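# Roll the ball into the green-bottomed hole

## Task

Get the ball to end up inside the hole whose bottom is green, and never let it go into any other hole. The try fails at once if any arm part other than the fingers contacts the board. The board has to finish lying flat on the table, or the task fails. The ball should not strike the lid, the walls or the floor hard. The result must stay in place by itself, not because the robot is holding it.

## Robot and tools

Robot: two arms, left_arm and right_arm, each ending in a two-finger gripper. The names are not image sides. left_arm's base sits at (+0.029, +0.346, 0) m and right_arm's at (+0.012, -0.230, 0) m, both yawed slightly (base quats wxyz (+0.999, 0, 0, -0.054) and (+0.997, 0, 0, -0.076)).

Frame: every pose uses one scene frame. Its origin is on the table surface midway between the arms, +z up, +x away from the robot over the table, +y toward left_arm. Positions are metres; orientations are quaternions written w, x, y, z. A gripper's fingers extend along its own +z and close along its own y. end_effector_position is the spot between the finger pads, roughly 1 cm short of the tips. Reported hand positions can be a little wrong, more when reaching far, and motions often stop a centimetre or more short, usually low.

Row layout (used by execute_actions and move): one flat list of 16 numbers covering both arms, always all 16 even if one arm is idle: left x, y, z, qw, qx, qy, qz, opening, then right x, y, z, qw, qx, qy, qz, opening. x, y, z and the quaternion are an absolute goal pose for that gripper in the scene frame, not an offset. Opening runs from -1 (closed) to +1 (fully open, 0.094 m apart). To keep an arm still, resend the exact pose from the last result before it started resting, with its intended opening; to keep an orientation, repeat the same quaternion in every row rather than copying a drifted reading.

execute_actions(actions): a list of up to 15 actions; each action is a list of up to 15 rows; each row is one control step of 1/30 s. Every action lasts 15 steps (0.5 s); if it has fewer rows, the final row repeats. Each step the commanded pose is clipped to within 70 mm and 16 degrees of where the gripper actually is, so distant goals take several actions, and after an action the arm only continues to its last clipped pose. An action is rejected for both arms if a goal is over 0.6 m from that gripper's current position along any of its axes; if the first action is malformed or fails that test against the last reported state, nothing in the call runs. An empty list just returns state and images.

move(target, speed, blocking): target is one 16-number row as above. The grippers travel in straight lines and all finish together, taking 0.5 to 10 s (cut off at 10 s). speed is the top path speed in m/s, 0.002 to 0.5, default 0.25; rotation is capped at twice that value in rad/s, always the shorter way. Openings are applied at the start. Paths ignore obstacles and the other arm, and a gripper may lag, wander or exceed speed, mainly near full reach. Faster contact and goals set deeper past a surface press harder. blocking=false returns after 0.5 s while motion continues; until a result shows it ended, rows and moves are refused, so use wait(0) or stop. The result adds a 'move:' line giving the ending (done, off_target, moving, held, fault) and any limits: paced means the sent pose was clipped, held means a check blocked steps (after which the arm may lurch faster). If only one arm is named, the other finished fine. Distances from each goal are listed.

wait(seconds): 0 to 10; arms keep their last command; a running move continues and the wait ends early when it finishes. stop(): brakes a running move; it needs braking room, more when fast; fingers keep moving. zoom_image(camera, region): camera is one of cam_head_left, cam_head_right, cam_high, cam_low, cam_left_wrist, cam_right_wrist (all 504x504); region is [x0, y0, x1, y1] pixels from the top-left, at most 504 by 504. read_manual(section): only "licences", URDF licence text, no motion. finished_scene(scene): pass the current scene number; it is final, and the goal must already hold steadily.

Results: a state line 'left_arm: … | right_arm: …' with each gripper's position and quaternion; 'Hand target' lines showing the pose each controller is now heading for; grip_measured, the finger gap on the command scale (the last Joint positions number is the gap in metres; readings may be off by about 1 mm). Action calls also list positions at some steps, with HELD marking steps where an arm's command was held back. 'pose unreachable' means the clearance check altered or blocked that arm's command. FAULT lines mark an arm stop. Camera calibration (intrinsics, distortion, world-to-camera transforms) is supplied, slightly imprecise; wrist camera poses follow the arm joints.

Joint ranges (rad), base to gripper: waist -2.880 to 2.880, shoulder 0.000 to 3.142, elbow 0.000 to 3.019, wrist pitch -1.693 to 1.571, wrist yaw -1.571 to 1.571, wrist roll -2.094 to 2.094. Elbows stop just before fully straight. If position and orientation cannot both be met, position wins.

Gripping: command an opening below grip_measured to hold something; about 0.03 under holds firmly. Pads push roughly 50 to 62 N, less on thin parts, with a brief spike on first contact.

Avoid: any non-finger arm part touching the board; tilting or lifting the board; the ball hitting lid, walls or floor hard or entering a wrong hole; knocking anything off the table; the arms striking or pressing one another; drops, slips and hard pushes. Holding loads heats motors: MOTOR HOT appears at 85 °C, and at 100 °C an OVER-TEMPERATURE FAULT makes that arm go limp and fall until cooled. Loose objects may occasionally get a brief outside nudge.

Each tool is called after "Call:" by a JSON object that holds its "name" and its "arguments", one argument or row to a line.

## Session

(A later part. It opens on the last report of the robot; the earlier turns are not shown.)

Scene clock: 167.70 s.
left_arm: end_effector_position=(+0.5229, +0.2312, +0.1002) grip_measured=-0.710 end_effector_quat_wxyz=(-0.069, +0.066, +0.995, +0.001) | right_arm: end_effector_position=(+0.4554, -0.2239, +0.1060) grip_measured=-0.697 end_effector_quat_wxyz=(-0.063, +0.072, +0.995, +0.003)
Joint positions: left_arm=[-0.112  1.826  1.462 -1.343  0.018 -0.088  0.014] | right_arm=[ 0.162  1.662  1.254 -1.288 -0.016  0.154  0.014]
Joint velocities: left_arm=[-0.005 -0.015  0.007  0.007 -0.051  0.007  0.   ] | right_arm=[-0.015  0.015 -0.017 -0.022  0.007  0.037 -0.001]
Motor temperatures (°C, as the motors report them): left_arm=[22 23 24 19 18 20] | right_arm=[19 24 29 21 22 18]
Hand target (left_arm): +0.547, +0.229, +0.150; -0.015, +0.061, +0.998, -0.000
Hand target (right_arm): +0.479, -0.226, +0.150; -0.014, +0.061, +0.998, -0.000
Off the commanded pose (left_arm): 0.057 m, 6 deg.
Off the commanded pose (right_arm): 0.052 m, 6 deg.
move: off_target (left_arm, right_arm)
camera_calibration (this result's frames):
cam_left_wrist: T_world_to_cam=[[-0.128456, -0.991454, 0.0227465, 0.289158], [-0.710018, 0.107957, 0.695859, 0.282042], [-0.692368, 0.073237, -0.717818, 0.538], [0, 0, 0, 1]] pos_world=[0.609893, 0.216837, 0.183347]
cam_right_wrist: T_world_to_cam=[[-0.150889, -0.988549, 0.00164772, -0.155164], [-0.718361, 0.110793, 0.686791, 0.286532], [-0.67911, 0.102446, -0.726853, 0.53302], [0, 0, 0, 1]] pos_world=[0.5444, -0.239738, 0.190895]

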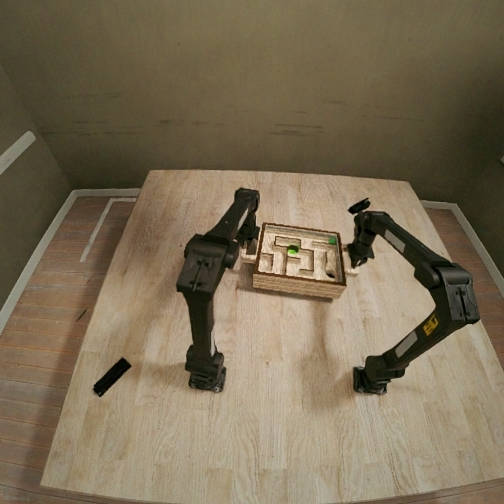

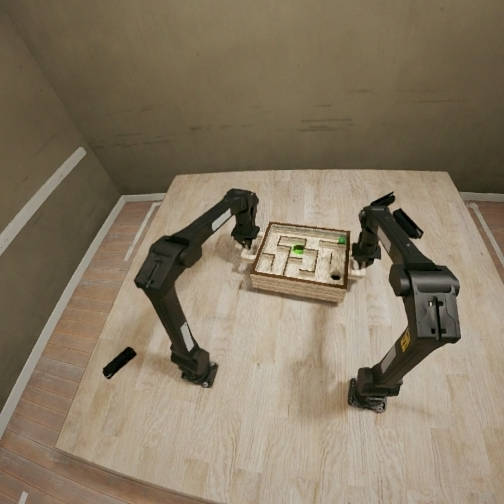

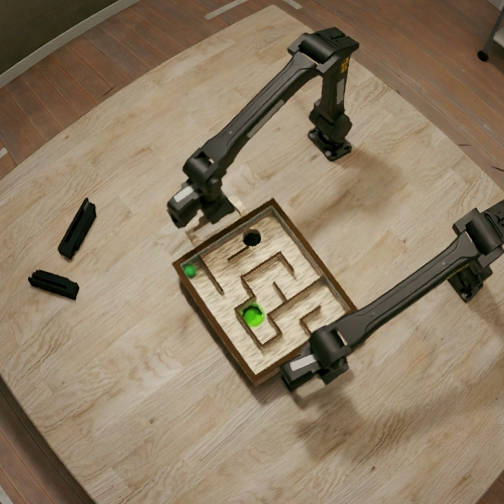

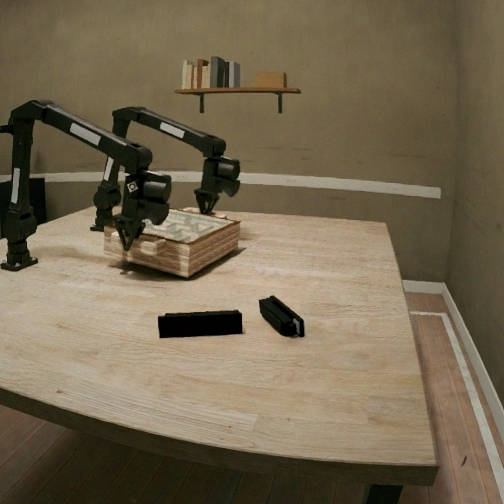

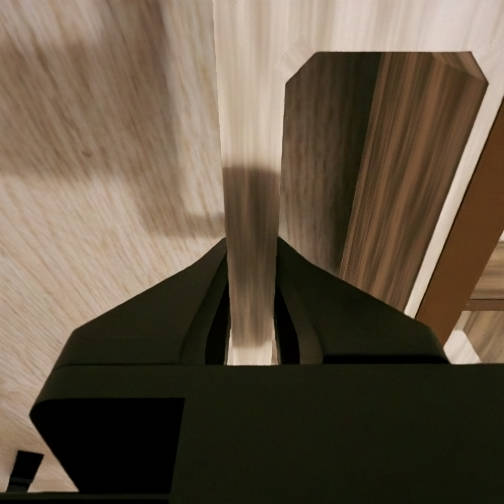

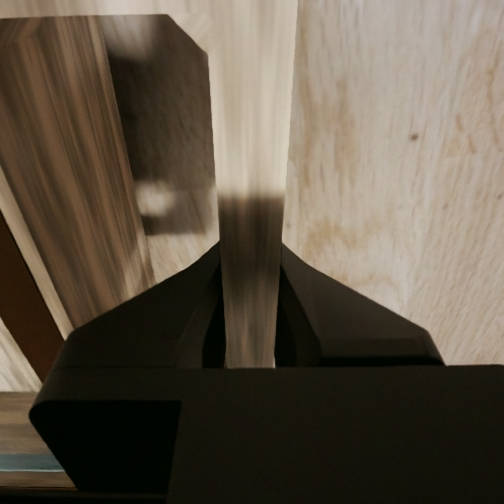

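Call:
{"name": "move", "arguments": {
  "target": [0.555,0.228,0.168,0.015,0.061,0.998,0,-0.8,0.488,-0.226,0.172,0.015,0.061,0.998,0,-0.8],
  "speed": 0.03
}}

Call:
{"name": "zoom_image", "arguments": {
  "camera": "cam_high",
  "region": [150, 190, 370, 410]
}}

Scene clock: 177.23 s.
left_arm: end_effector_position=(+0.5207, +0.2324, +0.1106) grip_measured=-0.710 end_effector_quat_wxyz=(-0.059, +0.062, +0.996, +0.002) | right_arm: end_effector_position=(+0.4574, -0.2235, +0.1149) grip_measured=-0.697 end_effector_quat_wxyz=(-0.052, +0.068, +0.996, +0.003)
Joint positions: left_arm=[-0.112  1.799  1.454 -1.343  0.015 -0.096  0.014] | right_arm=[ 0.164  1.644  1.258 -1.288 -0.013  0.147  0.014]
Joint velocities: left_arm=[-0.005 -0.024 -0.007  0.002 -0.051 -0.007 -0.001] | right_arm=[-0.034 -0.005 -0.007  0.002 -0.022 -0.007 -0.001]
Motor temperatures (°C, as the motors report them): left_arm=[22 23 25 19 18 20] | right_arm=[19 24 30 21 22 18]
Hand target (left_arm): +0.551, +0.229, +0.168; +0.015, +0.061, +0.998, -0.000
Hand target (right_arm): +0.482, -0.226, +0.172; +0.015, +0.061, +0.998, +0.000
Off the commanded pose (left_arm): 0.067 m, 8 deg.
Off the commanded pose (right_arm): 0.065 m, 8 deg.
move: off_target (left_arm, right_arm)
camera_calibration (this result's frames):
cam_left_wrist: T_world_to_cam=[[-0.121084, -0.992447, 0.019693, 0.286532], [-0.724046, 0.101874, 0.682187, 0.283329], [-0.679041, 0.068343, -0.730913, 0.539408], [0, 0, 0, 1]] pos_world=[0.606118, 0.21864, 0.195334]
cam_right_wrist: T_world_to_cam=[[-0.142386, -0.989811, -0.00032833, -0.158351], [-0.734382, 0.105419, 0.670499, 0.289777], [-0.663633, 0.0957106, -0.74191, 0.533966], [0, 0, 0, 1]] pos_world=[0.544618, -0.238392, 0.201808]

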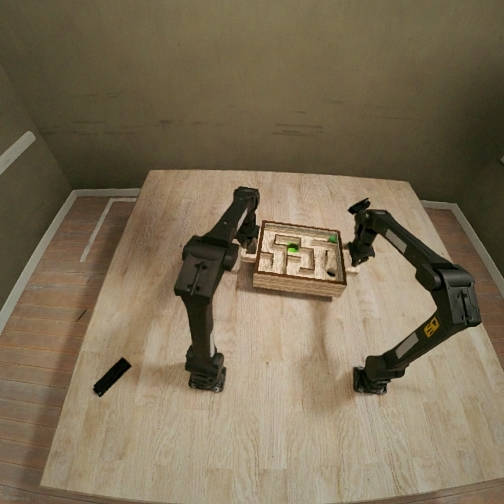

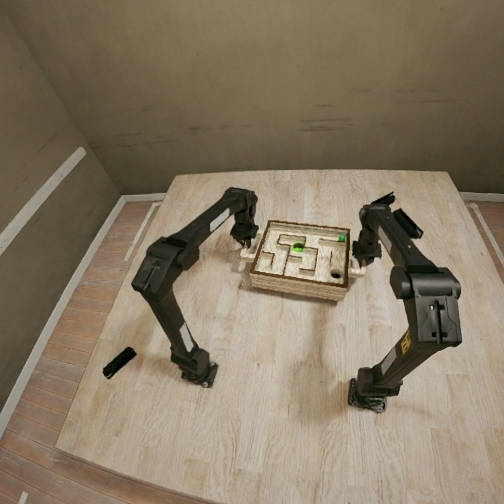

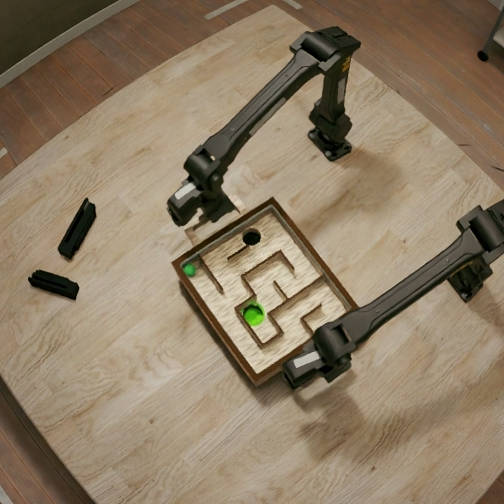

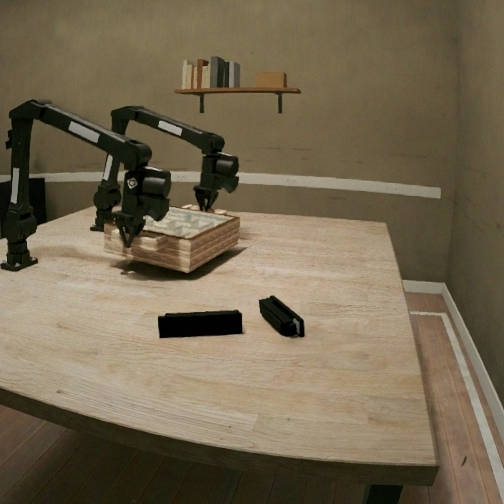

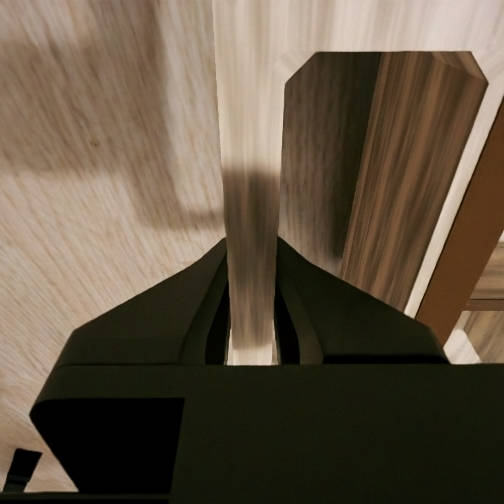

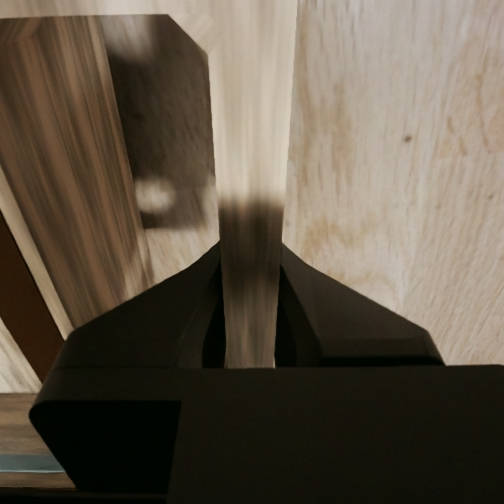

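Region (150, 190, 370, 410) of cam_high's 504x504 image, scaled by 2.291, with more detail than that image has.

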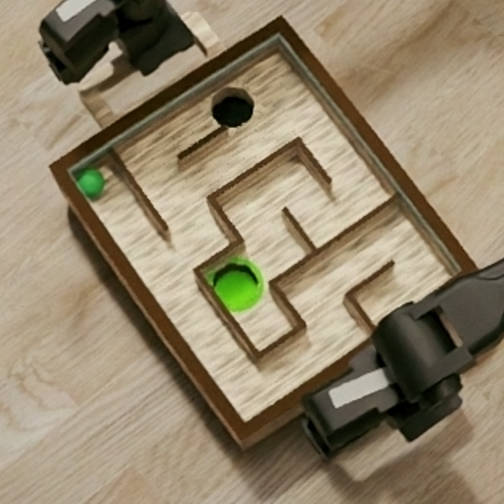

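Call:
{"name": "move", "arguments": {
  "target": [0.55,0.228,0.148,0.03,0.061,0.998,0,-0.8,0.483,-0.226,0.165,0.03,0.061,0.998,0,-0.8],
  "speed": 0.03
}}

Call:
{"name": "zoom_image", "arguments": {
  "camera": "cam_high",
  "region": [150, 190, 370, 410]
}}

Scene clock: 189.33 s.
left_arm: end_effector_position=(+0.5307, +0.2300, +0.1084) grip_measured=-0.710 end_effector_quat_wxyz=(-0.029, +0.066, +0.997, -0.002) | right_arm: end_effector_position=(+0.4609, -0.2250, +0.1163) grip_measured=-0.697 end_effector_quat_wxyz=(-0.030, +0.072, +0.997, -0.000)
Joint positions: left_arm=[-0.113  1.789  1.437 -1.276  0.013 -0.088  0.014] | right_arm=[ 0.164  1.624  1.239 -1.245 -0.004  0.156  0.014]
Joint velocities: left_arm=[-0.015  0.015 -0.002 -0.007  0.007 -0.007  0.001] | right_arm=[-0.015 -0.005 -0.022 -0.002  0.022 -0.007  0.   ]
Motor temperatures (°C, as the motors report them): left_arm=[22 23 26 19 18 20] | right_arm=[19 24 31 21 22 18]
Hand target (left_arm): +0.549, +0.228, +0.148; +0.030, +0.061, +0.998, -0.001
Hand target (right_arm): +0.479, -0.226, +0.165; +0.030, +0.060, +0.998, -0.000
Off the commanded pose (left_arm): 0.044 m, 7 deg.
Off the commanded pose (right_arm): 0.054 m, 7 deg.
move: off_target (left_arm, right_arm)
camera_calibration (this result's frames):
cam_left_wrist: T_world_to_cam=[[-0.131189, -0.991054, 0.0245348, 0.289942], [-0.761827, 0.11662, 0.637197, 0.313828], [-0.634357, 0.0649019, -0.770311, 0.526166], [0, 0, 0, 1]] pos_world=[0.610897, 0.2166, 0.198227]
cam_right_wrist: T_world_to_cam=[[-0.150348, -0.98863, 0.00247985, -0.155758], [-0.762188, 0.117508, 0.636602, 0.311112], [-0.629655, 0.093822, -0.771189, 0.524748], [0, 0, 0, 1]] pos_world=[0.544118, -0.239778, 0.207012]

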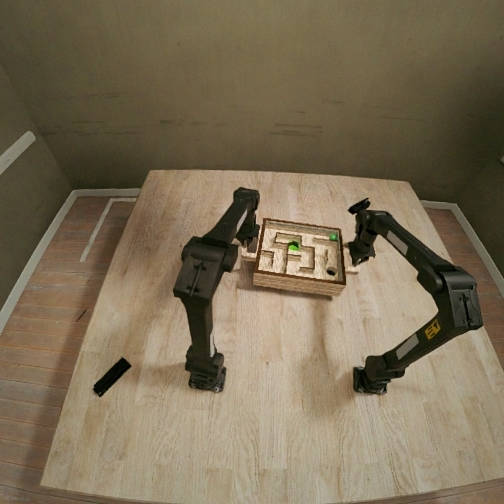

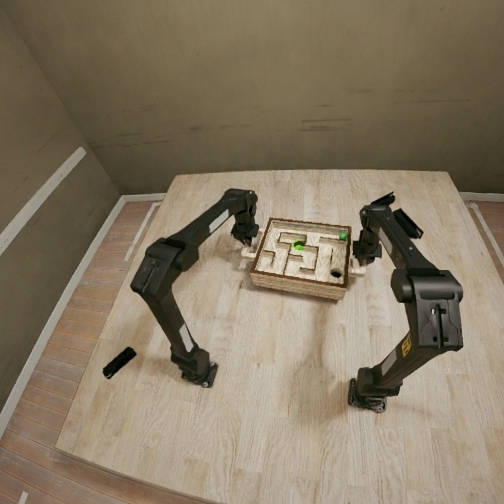

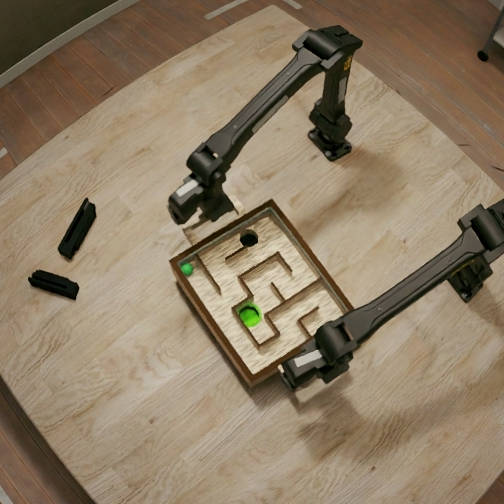

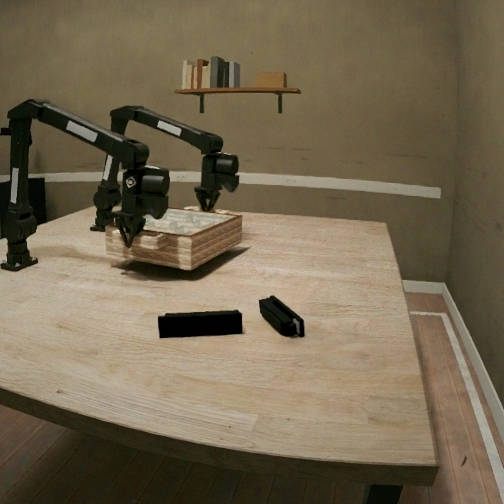

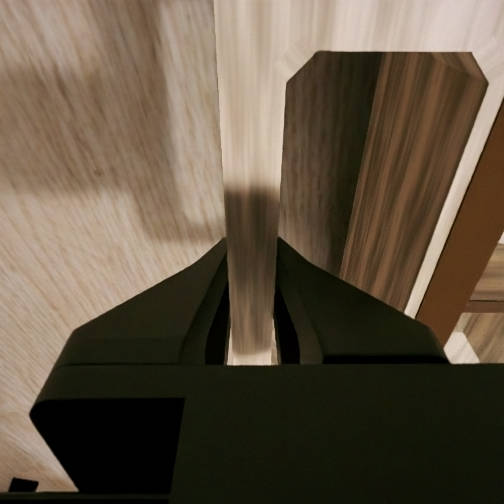

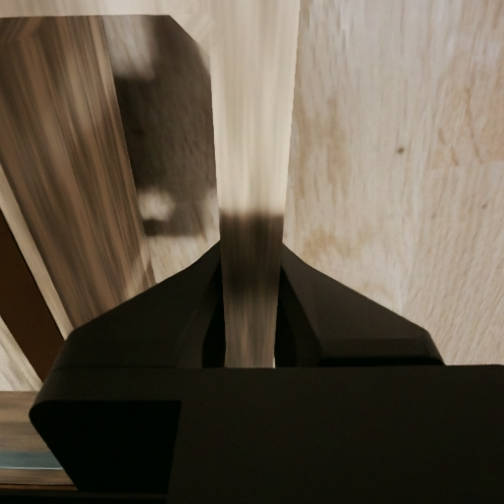

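Region (150, 190, 370, 410) of cam_high's 504x504 image, scaled by 2.291, with more detail than that image has.

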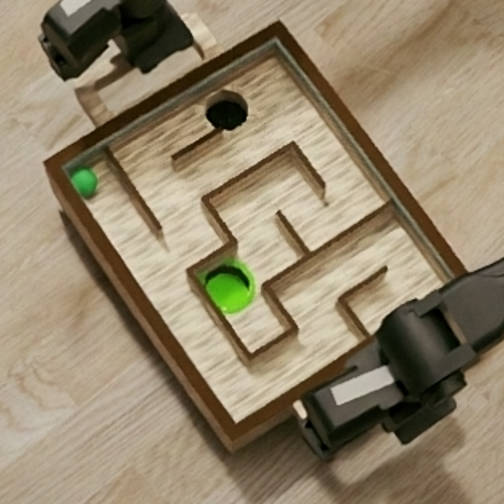

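Call:
{"name": "move", "arguments": {
  "target": [0.54,0.228,0.135,0.0,0.061,0.998,0,-0.8,0.473,-0.226,0.165,0.01,0.061,0.998,0,-0.8],
  "speed": 0.03
}}

Scene clock: 195.80 s.
left_arm: end_effector_position=(+0.5239, +0.2294, +0.0990) grip_measured=-0.710 end_effector_quat_wxyz=(-0.042, +0.068, +0.997, -0.005) | right_arm: end_effector_position=(+0.4526, -0.2251, +0.1107) grip_measured=-0.697 end_effector_quat_wxyz=(-0.042, +0.074, +0.996, -0.002)
Joint positions: left_arm=[-0.114  1.797  1.421 -1.276  0.023 -0.085  0.014] | right_arm=[ 0.164  1.625  1.223 -1.254 -0.004  0.16   0.014]
Joint velocities: left_arm=[ 0.005 -0.015  0.012 -0.012  0.037 -0.051 -0.   ] | right_arm=[ 0.005 -0.005  0.022 -0.007  0.022  0.022  0.001]
Motor temperatures (°C, as the motors report them): left_arm=[22 23 25 19 19 20] | right_arm=[19 24 31 21 22 18]
Hand target (left_arm): +0.539, +0.228, +0.135; +0.000, +0.061, +0.998, -0.001
Hand target (right_arm): +0.469, -0.226, +0.164; +0.010, +0.061, +0.998, -0.000
Off the commanded pose (left_arm): 0.039 m, 5 deg.
Off the commanded pose (right_arm): 0.058 m, 6 deg.
move: off_target (left_arm, right_arm)
camera_calibration (this result's frames):
cam_left_wrist: T_world_to_cam=[[-0.13357, -0.990521, 0.0320574, 0.289117], [-0.7447, 0.12166, 0.656217, 0.302763], [-0.653897, 0.0637779, -0.753891, 0.523496], [0, 0, 0, 1]] pos_world=[0.606397, 0.216155, 0.186712]
cam_right_wrist: T_world_to_cam=[[-0.153616, -0.988107, 0.00683946, -0.15598], [-0.745507, 0.120437, 0.655526, 0.299303], [-0.648554, 0.0956004, -0.755141, 0.522409], [0, 0, 0, 1]] pos_world=[0.537981, -0.240115, 0.199358]

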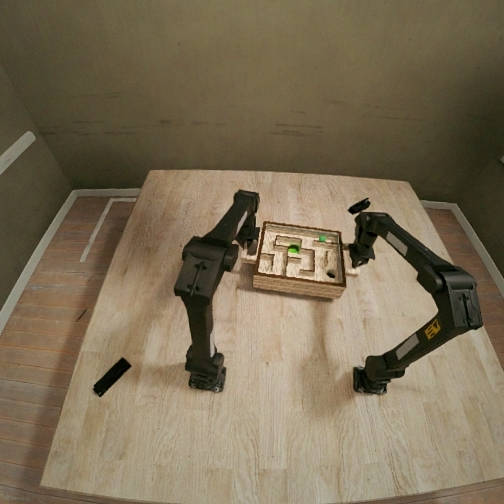

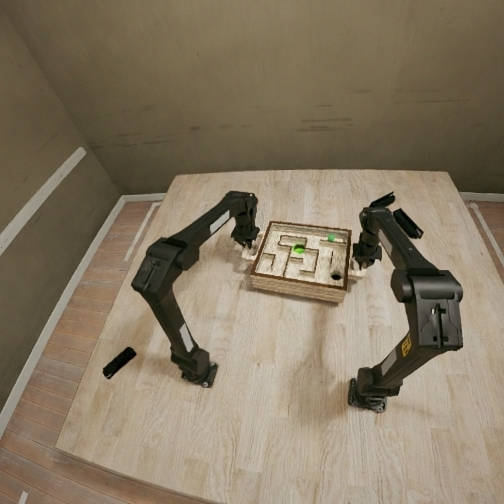

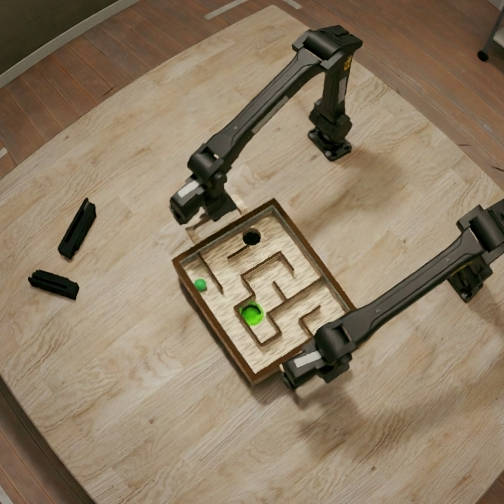

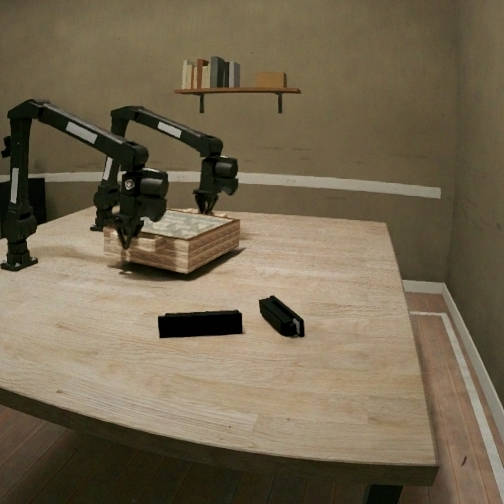

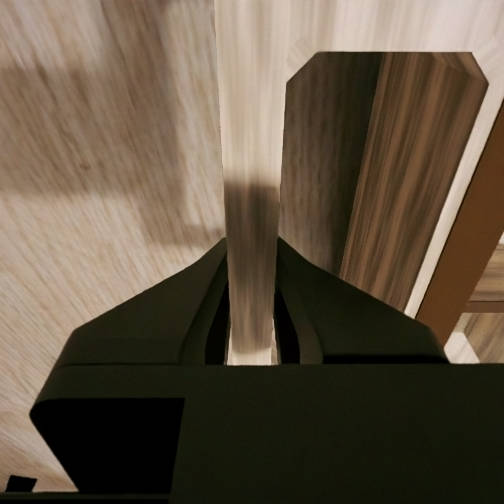

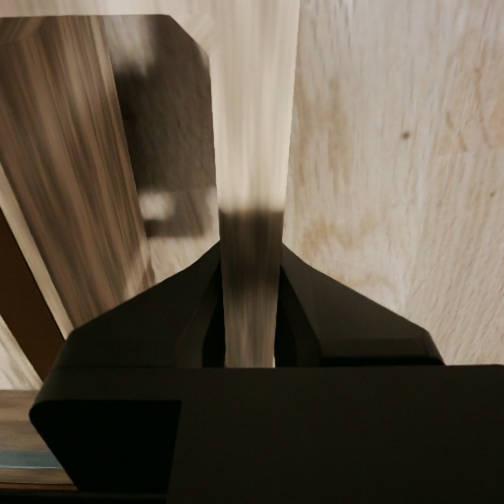

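Call:
{"name": "execute_actions", "arguments": {
  "actions": [
    [[0.53,0.228,0.137,-0.03,0.061,0.998,0,-0.8,0.463,-0.226,0.165,-0.02,0.061,0.998,0,-0.8]],
    [[0.53,0.228,0.137,-0.03,0.061,0.998,0,-0.8,0.463,-0.226,0.165,-0.02,0.061,0.998,0,-0.8]]
  ]
}}

Scene clock: 199.43 s.
left_arm: end_effector_position=(+0.5090, +0.2301, +0.1007) grip_measured=-0.710 end_effector_quat_wxyz=(-0.072, +0.068, +0.995, -0.003) | right_arm: end_effector_position=(+0.4386, -0.2246, +0.1148) grip_measured=-0.697 end_effector_quat_wxyz=(-0.073, +0.074, +0.995, -0.002)
Joint positions: left_arm=[-0.117  1.797  1.421 -1.337  0.029 -0.087  0.014] | right_arm=[ 0.164  1.624  1.229 -1.321 -0.008  0.16   0.014]
Joint velocities: left_arm=[-0.015 -0.005 -0.012 -0.012 -0.022 -0.037  0.001] | right_arm=[-0.024 -0.005 -0.012  0.002  0.022 -0.051 -0.   ]
Motor temperatures (°C, as the motors report them): left_arm=[22 23 25 19 19 20] | right_arm=[19 24 31 21 22 18]
Hand target (left_arm): +0.529, +0.228, +0.137; -0.030, +0.061, +0.998, -0.001
Hand target (right_arm): +0.459, -0.226, +0.165; -0.020, +0.061, +0.998, -0.000
Off the commanded pose (left_arm): 0.042 m, 5 deg.
Off the commanded pose (right_arm): 0.056 m, 6 deg.
Step readings (end_effector_position; steps 1 to 15: 1st action; 16 to 30: 2nd action):
0: left_arm (+0.5239, +0.2294, +0.0990) | right_arm (+0.4526, -0.2251, +0.1107)
1: left_arm (+0.5221, +0.2295, +0.0991) | right_arm (+0.4516, -0.2250, +0.1114)
2: left_arm (+0.5191, +0.2299, +0.0994) | right_arm (+0.4493, -0.2250, +0.1126)
4: left_arm (+0.5127, +0.2302, +0.1002) | right_arm (+0.4429, -0.2247, +0.1142)
8: left_arm (+0.5090, +0.2301, +0.1007) | right_arm (+0.4386, -0.2246, +0.1148)
15: left_arm (+0.5090, +0.2301, +0.1007) | right_arm (+0.4386, -0.2246, +0.1148)
16: left_arm (+0.5090, +0.2301, +0.1007) | right_arm (+0.4386, -0.2246, +0.1148)
17: left_arm (+0.5090, +0.2301, +0.1007) | right_arm (+0.4386, -0.2246, +0.1148)
19: left_arm (+0.5090, +0.2301, +0.1007) | right_arm (+0.4386, -0.2246, +0.1148)
23: left_arm (+0.5090, +0.2301, +0.1007) | right_arm (+0.4386, -0.2246, +0.1148)
30: end_effector_position above
camera_calibration (this result's frames):
cam_left_wrist: T_world_to_cam=[[-0.132361, -0.990644, 0.0332515, 0.286977], [-0.703693, 0.117541, 0.700714, 0.266023], [-0.698066, 0.0693484, -0.712667, 0.531999], [0, 0, 0, 1]] pos_world=[0.596554, 0.21613, 0.18319]
cam_right_wrist: T_world_to_cam=[[-0.153443, -0.988071, 0.0131057, -0.158457], [-0.704308, 0.11866, 0.699907, 0.262594], [-0.693113, 0.0981655, -0.714114, 0.531745], [0, 0, 0, 1]] pos_world=[0.529192, -0.239925, 0.198012]

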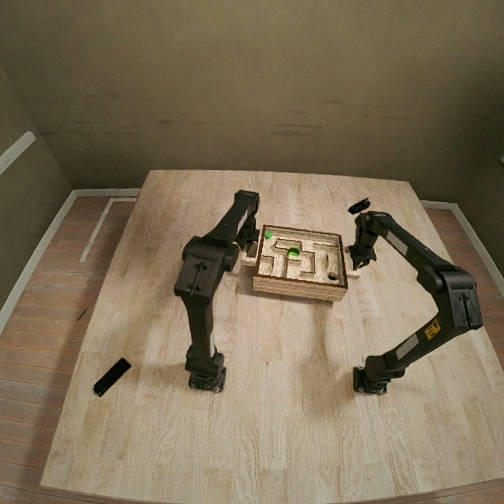

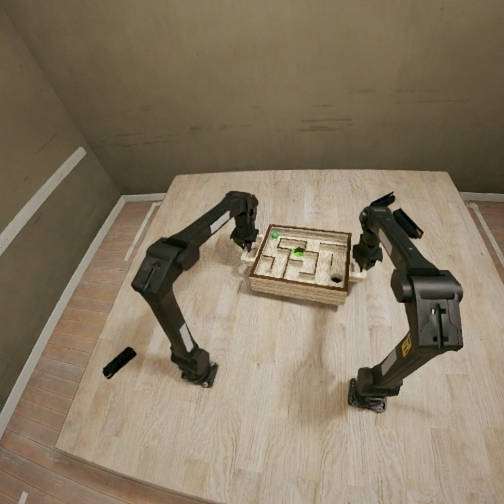

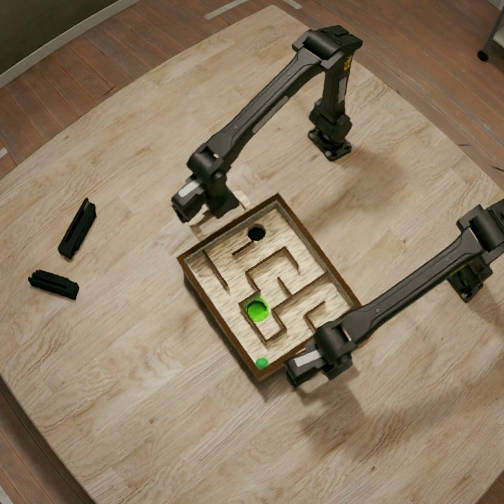

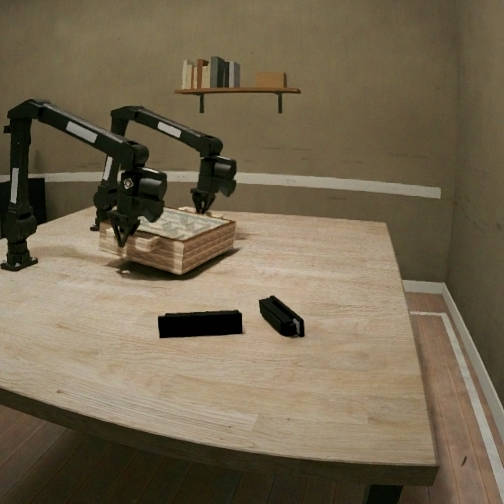

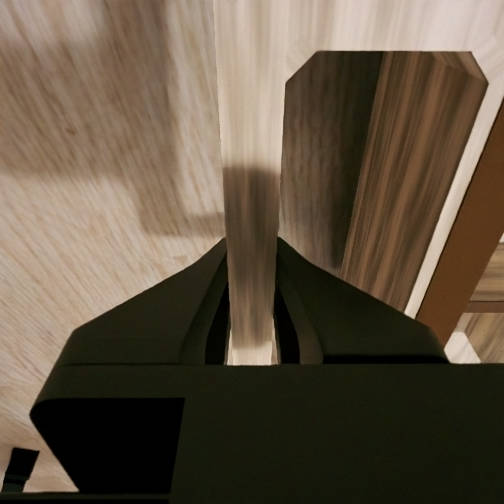

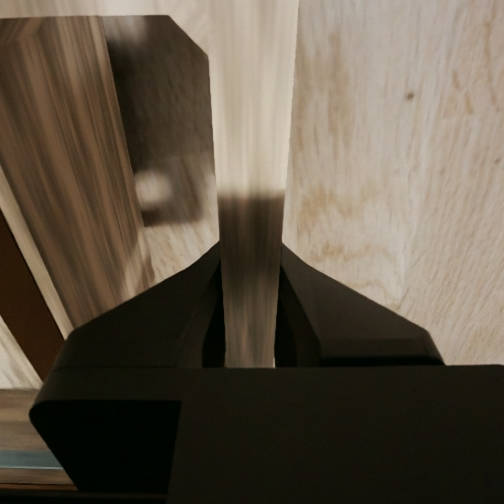

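Call:
{"name": "execute_actions", "arguments": {
  "actions": []
}}

Call:
{"name": "zoom_image", "arguments": {
  "camera": "cam_high",
  "region": [160, 180, 380, 400]
}}

Scene clock: 203.57 s.
left_arm: end_effector_position=(+0.5090, +0.2301, +0.1007) grip_measured=-0.710 end_effector_quat_wxyz=(-0.072, +0.068, +0.995, -0.003) | right_arm: end_effector_position=(+0.4386, -0.2246, +0.1148) grip_measured=-0.697 end_effector_quat_wxyz=(-0.073, +0.074, +0.995, -0.002)
Joint positions: left_arm=[-0.117  1.797  1.421 -1.337  0.029 -0.087  0.014] | right_arm=[ 0.164  1.624  1.229 -1.321 -0.008  0.16   0.014]
Joint velocities: left_arm=[-0.015  0.005  0.002  0.002  0.037  0.007  0.001] | right_arm=[-0.015  0.005 -0.007  0.012 -0.051  0.007 -0.   ]
Motor temperatures (°C, as the motors report them): left_arm=[22 23 25 19 19 20] | right_arm=[19 24 31 21 22 18]
Hand target (left_arm): +0.529, +0.228, +0.137; -0.030, +0.061, +0.998, -0.001
Hand target (right_arm): +0.459, -0.226, +0.165; -0.020, +0.061, +0.998, -0.000
Off the commanded pose (left_arm): 0.042 m, 5 deg.
Off the commanded pose (right_arm): 0.056 m, 6 deg.
camera_calibration (this result's frames):
cam_left_wrist: T_world_to_cam=[[-0.132361, -0.990644, 0.0332515, 0.286977], [-0.703693, 0.117541, 0.700714, 0.266023], [-0.698066, 0.0693484, -0.712667, 0.531999], [0, 0, 0, 1]] pos_world=[0.596554, 0.21613, 0.18319]
cam_right_wrist: T_world_to_cam=[[-0.153443, -0.988071, 0.0131057, -0.158457], [-0.704308, 0.11866, 0.699907, 0.262594], [-0.693113, 0.0981655, -0.714114, 0.531745], [0, 0, 0, 1]] pos_world=[0.529192, -0.239925, 0.198012]

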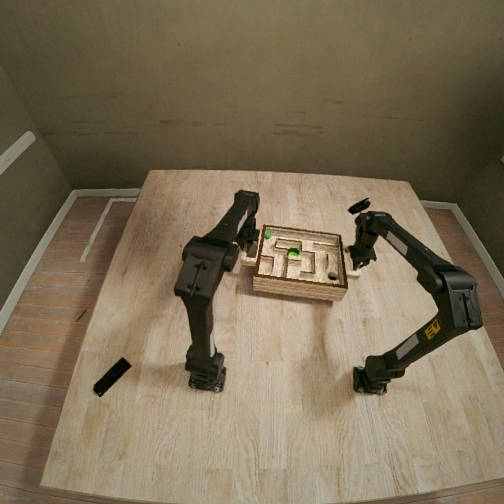

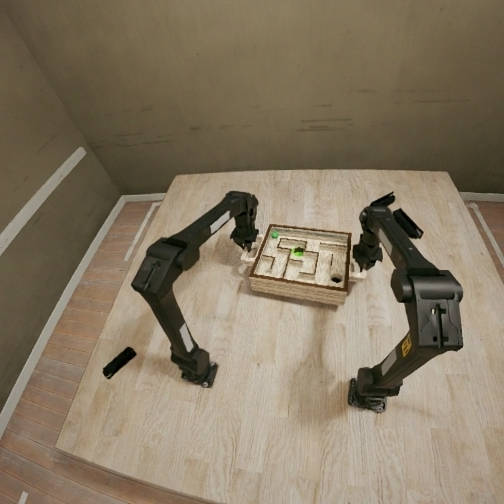

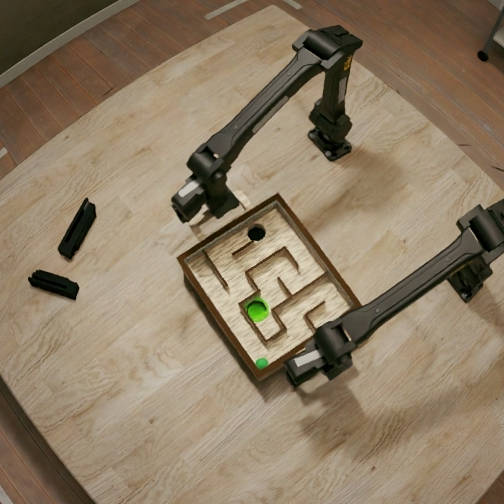

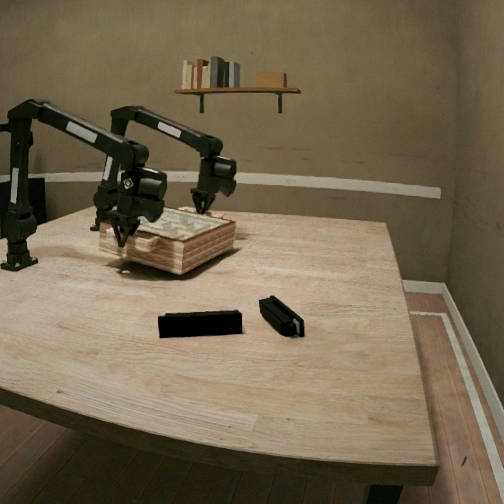

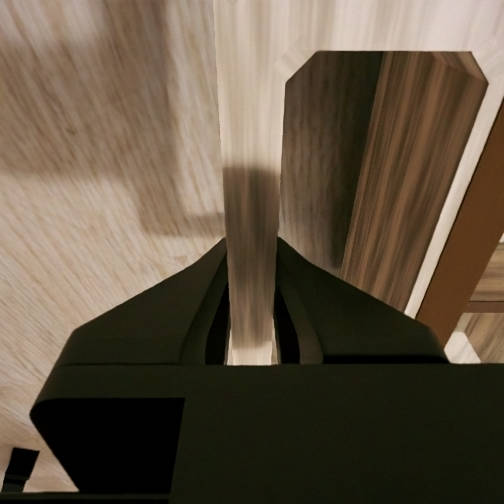

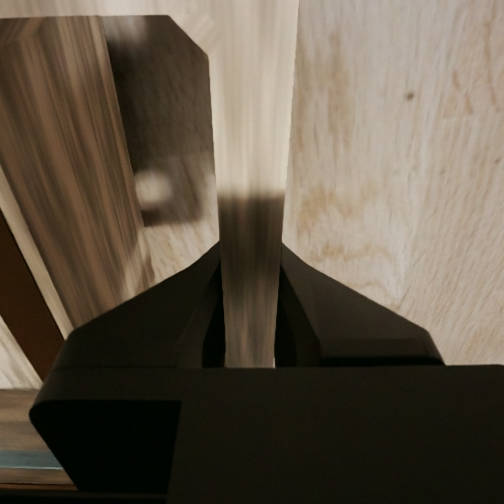

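Region (160, 180, 380, 400) of cam_high's 504x504 image, scaled by 2.291, with more detail than that image has.

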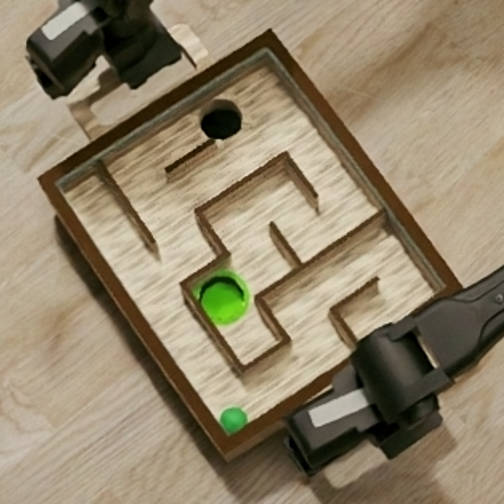

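Call:
{"name": "move", "arguments": {
  "target": [0.55,0.228,0.15,0.03,0.061,0.998,0,-0.8,0.483,-0.226,0.148,0.03,0.061,0.998,0,-0.8],
  "speed": 0.03
}}

Scene clock: 215.53 s.
left_arm: end_effector_position=(+0.5223, +0.2305, +0.1002) grip_measured=-0.710 end_effector_quat_wxyz=(-0.035, +0.064, +0.997, +0.001) | right_arm: end_effector_position=(+0.4578, -0.2250, +0.1054) grip_measured=-0.697 end_effector_quat_wxyz=(-0.030, +0.070, +0.997, -0.000)
Joint positions: left_arm=[-0.117  1.784  1.407 -1.263  0.01  -0.096  0.014] | right_arm=[ 0.164  1.627  1.212 -1.215 -0.005  0.152  0.014]
Joint velocities: left_arm=[ 0.005 -0.005  0.007 -0.017 -0.007 -0.007  0.001] | right_arm=[-0.015  0.024  0.002  0.002 -0.022  0.081  0.   ]
Motor temperatures (°C, as the motors report them): left_arm=[22 23 26 19 19 20] | right_arm=[19 24 31 21 22 18]
Hand target (left_arm): +0.548, +0.229, +0.150; +0.030, +0.062, +0.998, -0.000
Hand target (right_arm): +0.480, -0.226, +0.149; +0.030, +0.060, +0.998, -0.000
Off the commanded pose (left_arm): 0.057 m, 7 deg.
Off the commanded pose (right_arm): 0.050 m, 7 deg.
move: off_target (left_arm, right_arm)
camera_calibration (this result's frames):
cam_left_wrist: T_world_to_cam=[[-0.126632, -0.99176, 0.0194027, 0.287853], [-0.75494, 0.109045, 0.646665, 0.309764], [-0.643452, 0.0672406, -0.762528, 0.517897], [0, 0, 0, 1]] pos_world=[0.603546, 0.216879, 0.189012]
cam_right_wrist: T_world_to_cam=[[-0.146229, -0.989249, 0.00179452, -0.158121], [-0.76292, 0.113928, 0.636376, 0.315243], [-0.629738, 0.0916876, -0.771377, 0.513954], [0, 0, 0, 1]] pos_world=[0.54104, -0.239459, 0.196123]

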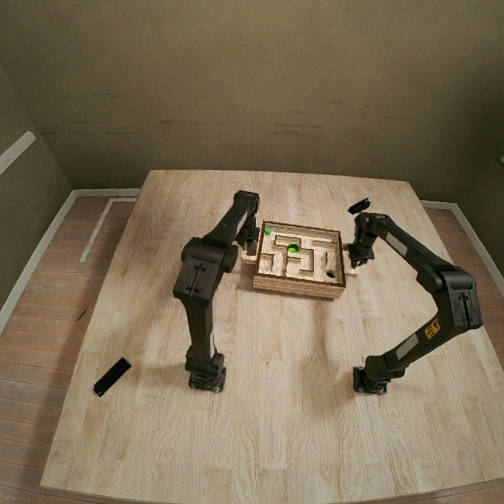

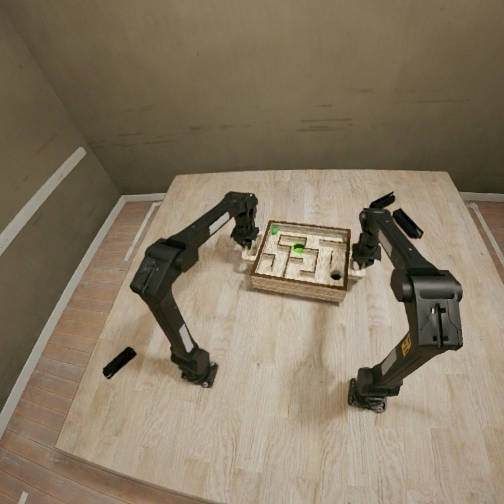

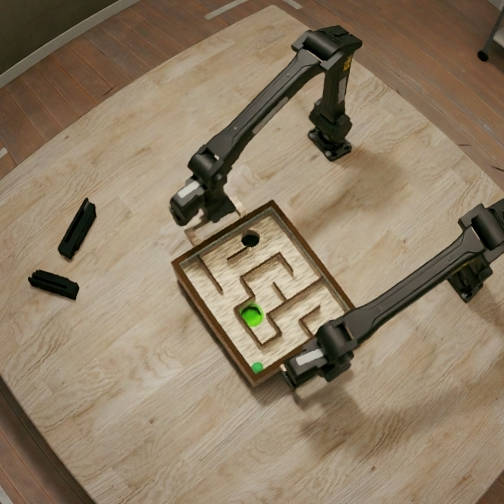

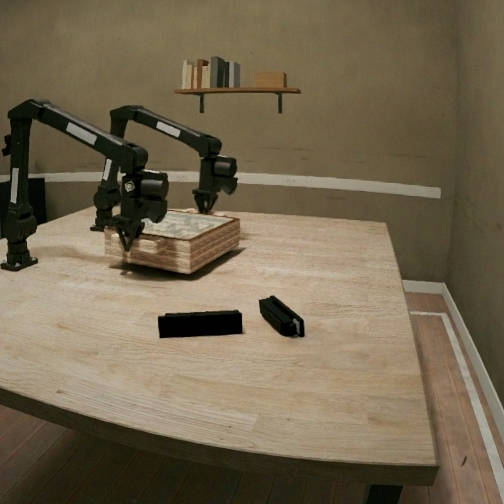

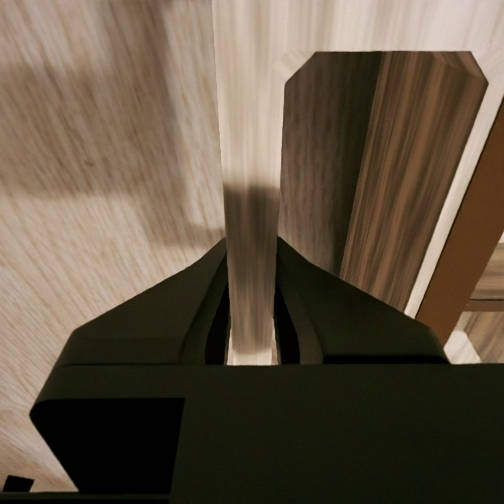

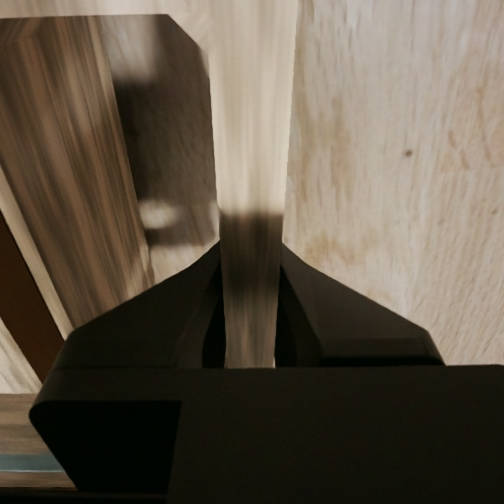

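Call:
{"name": "move", "arguments": {
  "target": [0.56,0.228,0.16,0.05,0.061,0.998,0,-0.8,0.493,-0.226,0.148,0.05,0.061,0.998,0,-0.8],
  "speed": 0.03
}}

Scene clock: 221.47 s.
left_arm: end_effector_position=(+0.5223, +0.2321, +0.0986) grip_measured=-0.710 end_effector_quat_wxyz=(-0.028, +0.062, +0.998, +0.004) | right_arm: end_effector_position=(+0.4600, -0.2238, +0.0975) grip_measured=-0.697 end_effector_quat_wxyz=(-0.021, +0.068, +0.997, +0.003)
Joint positions: left_arm=[-0.117  1.777  1.393 -1.244  0.    -0.1    0.014] | right_arm=[ 0.165  1.631  1.195 -1.177 -0.008  0.149  0.014]
Joint velocities: left_arm=[ 0.005 -0.015 -0.007 -0.017 -0.022  0.066 -0.   ] | right_arm=[-0.015 -0.005 -0.027 -0.002  0.066 -0.022 -0.   ]
Motor temperatures (°C, as the motors report them): left_arm=[22 24 26 19 19 20] | right_arm=[19 24 31 21 22 18]
Hand target (left_arm): +0.556, +0.229, +0.160; +0.050, +0.061, +0.997, +0.000
Hand target (right_arm): +0.488, -0.226, +0.149; +0.050, +0.060, +0.997, -0.000
Off the commanded pose (left_arm): 0.072 m, 9 deg.
Off the commanded pose (right_arm): 0.060 m, 8 deg.
move: off_target (left_arm, right_arm)
camera_calibration (this result's frames):
cam_left_wrist: T_world_to_cam=[[-0.123654, -0.992261, 0.0113209, 0.288841], [-0.764485, 0.102531, 0.636436, 0.318178], [-0.632671, 0.0700434, -0.771247, 0.511131], [0, 0, 0, 1]] pos_world=[0.602337, 0.218182, 0.188438]
cam_right_wrist: T_world_to_cam=[[-0.142623, -0.989766, -0.0047892, -0.15774], [-0.774118, 0.108531, 0.623669, 0.326928], [-0.616766, 0.0926568, -0.781674, 0.504436], [0, 0, 0, 1]] pos_world=[0.541703, -0.238347, 0.189655]

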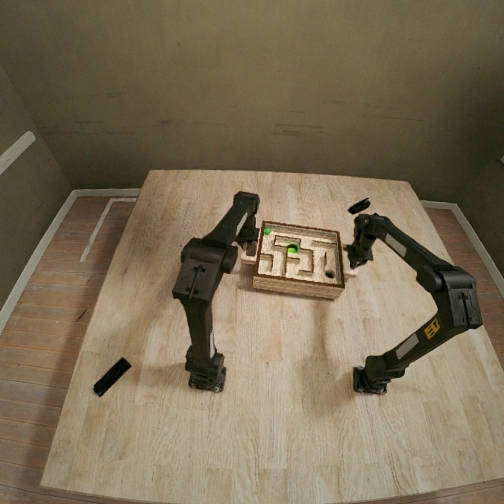

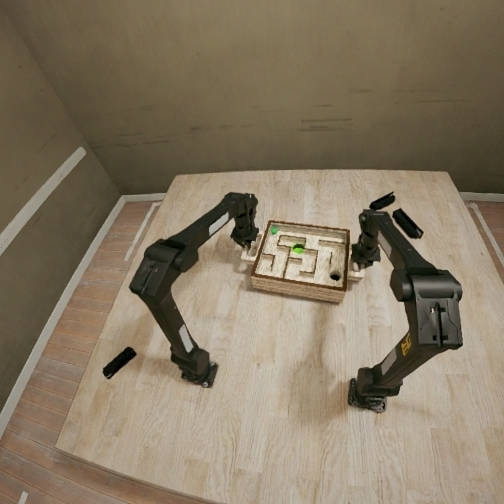

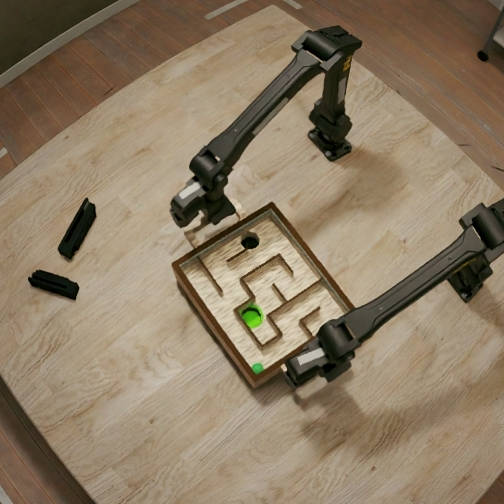

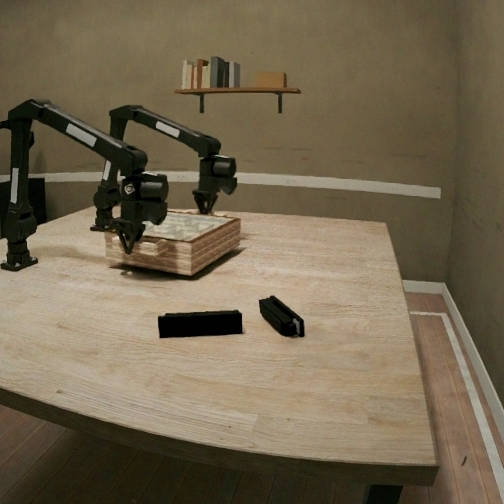

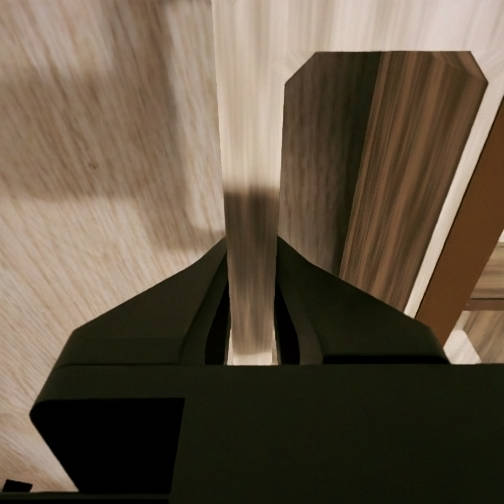

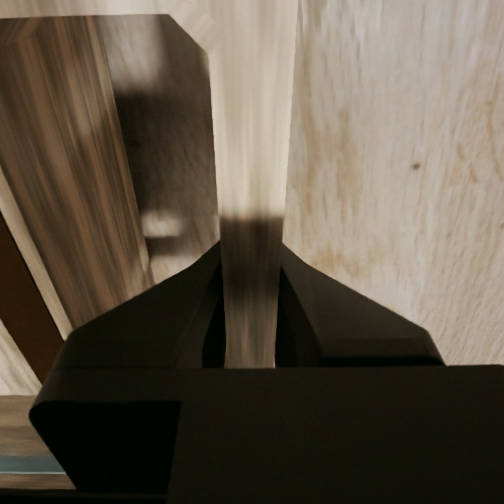

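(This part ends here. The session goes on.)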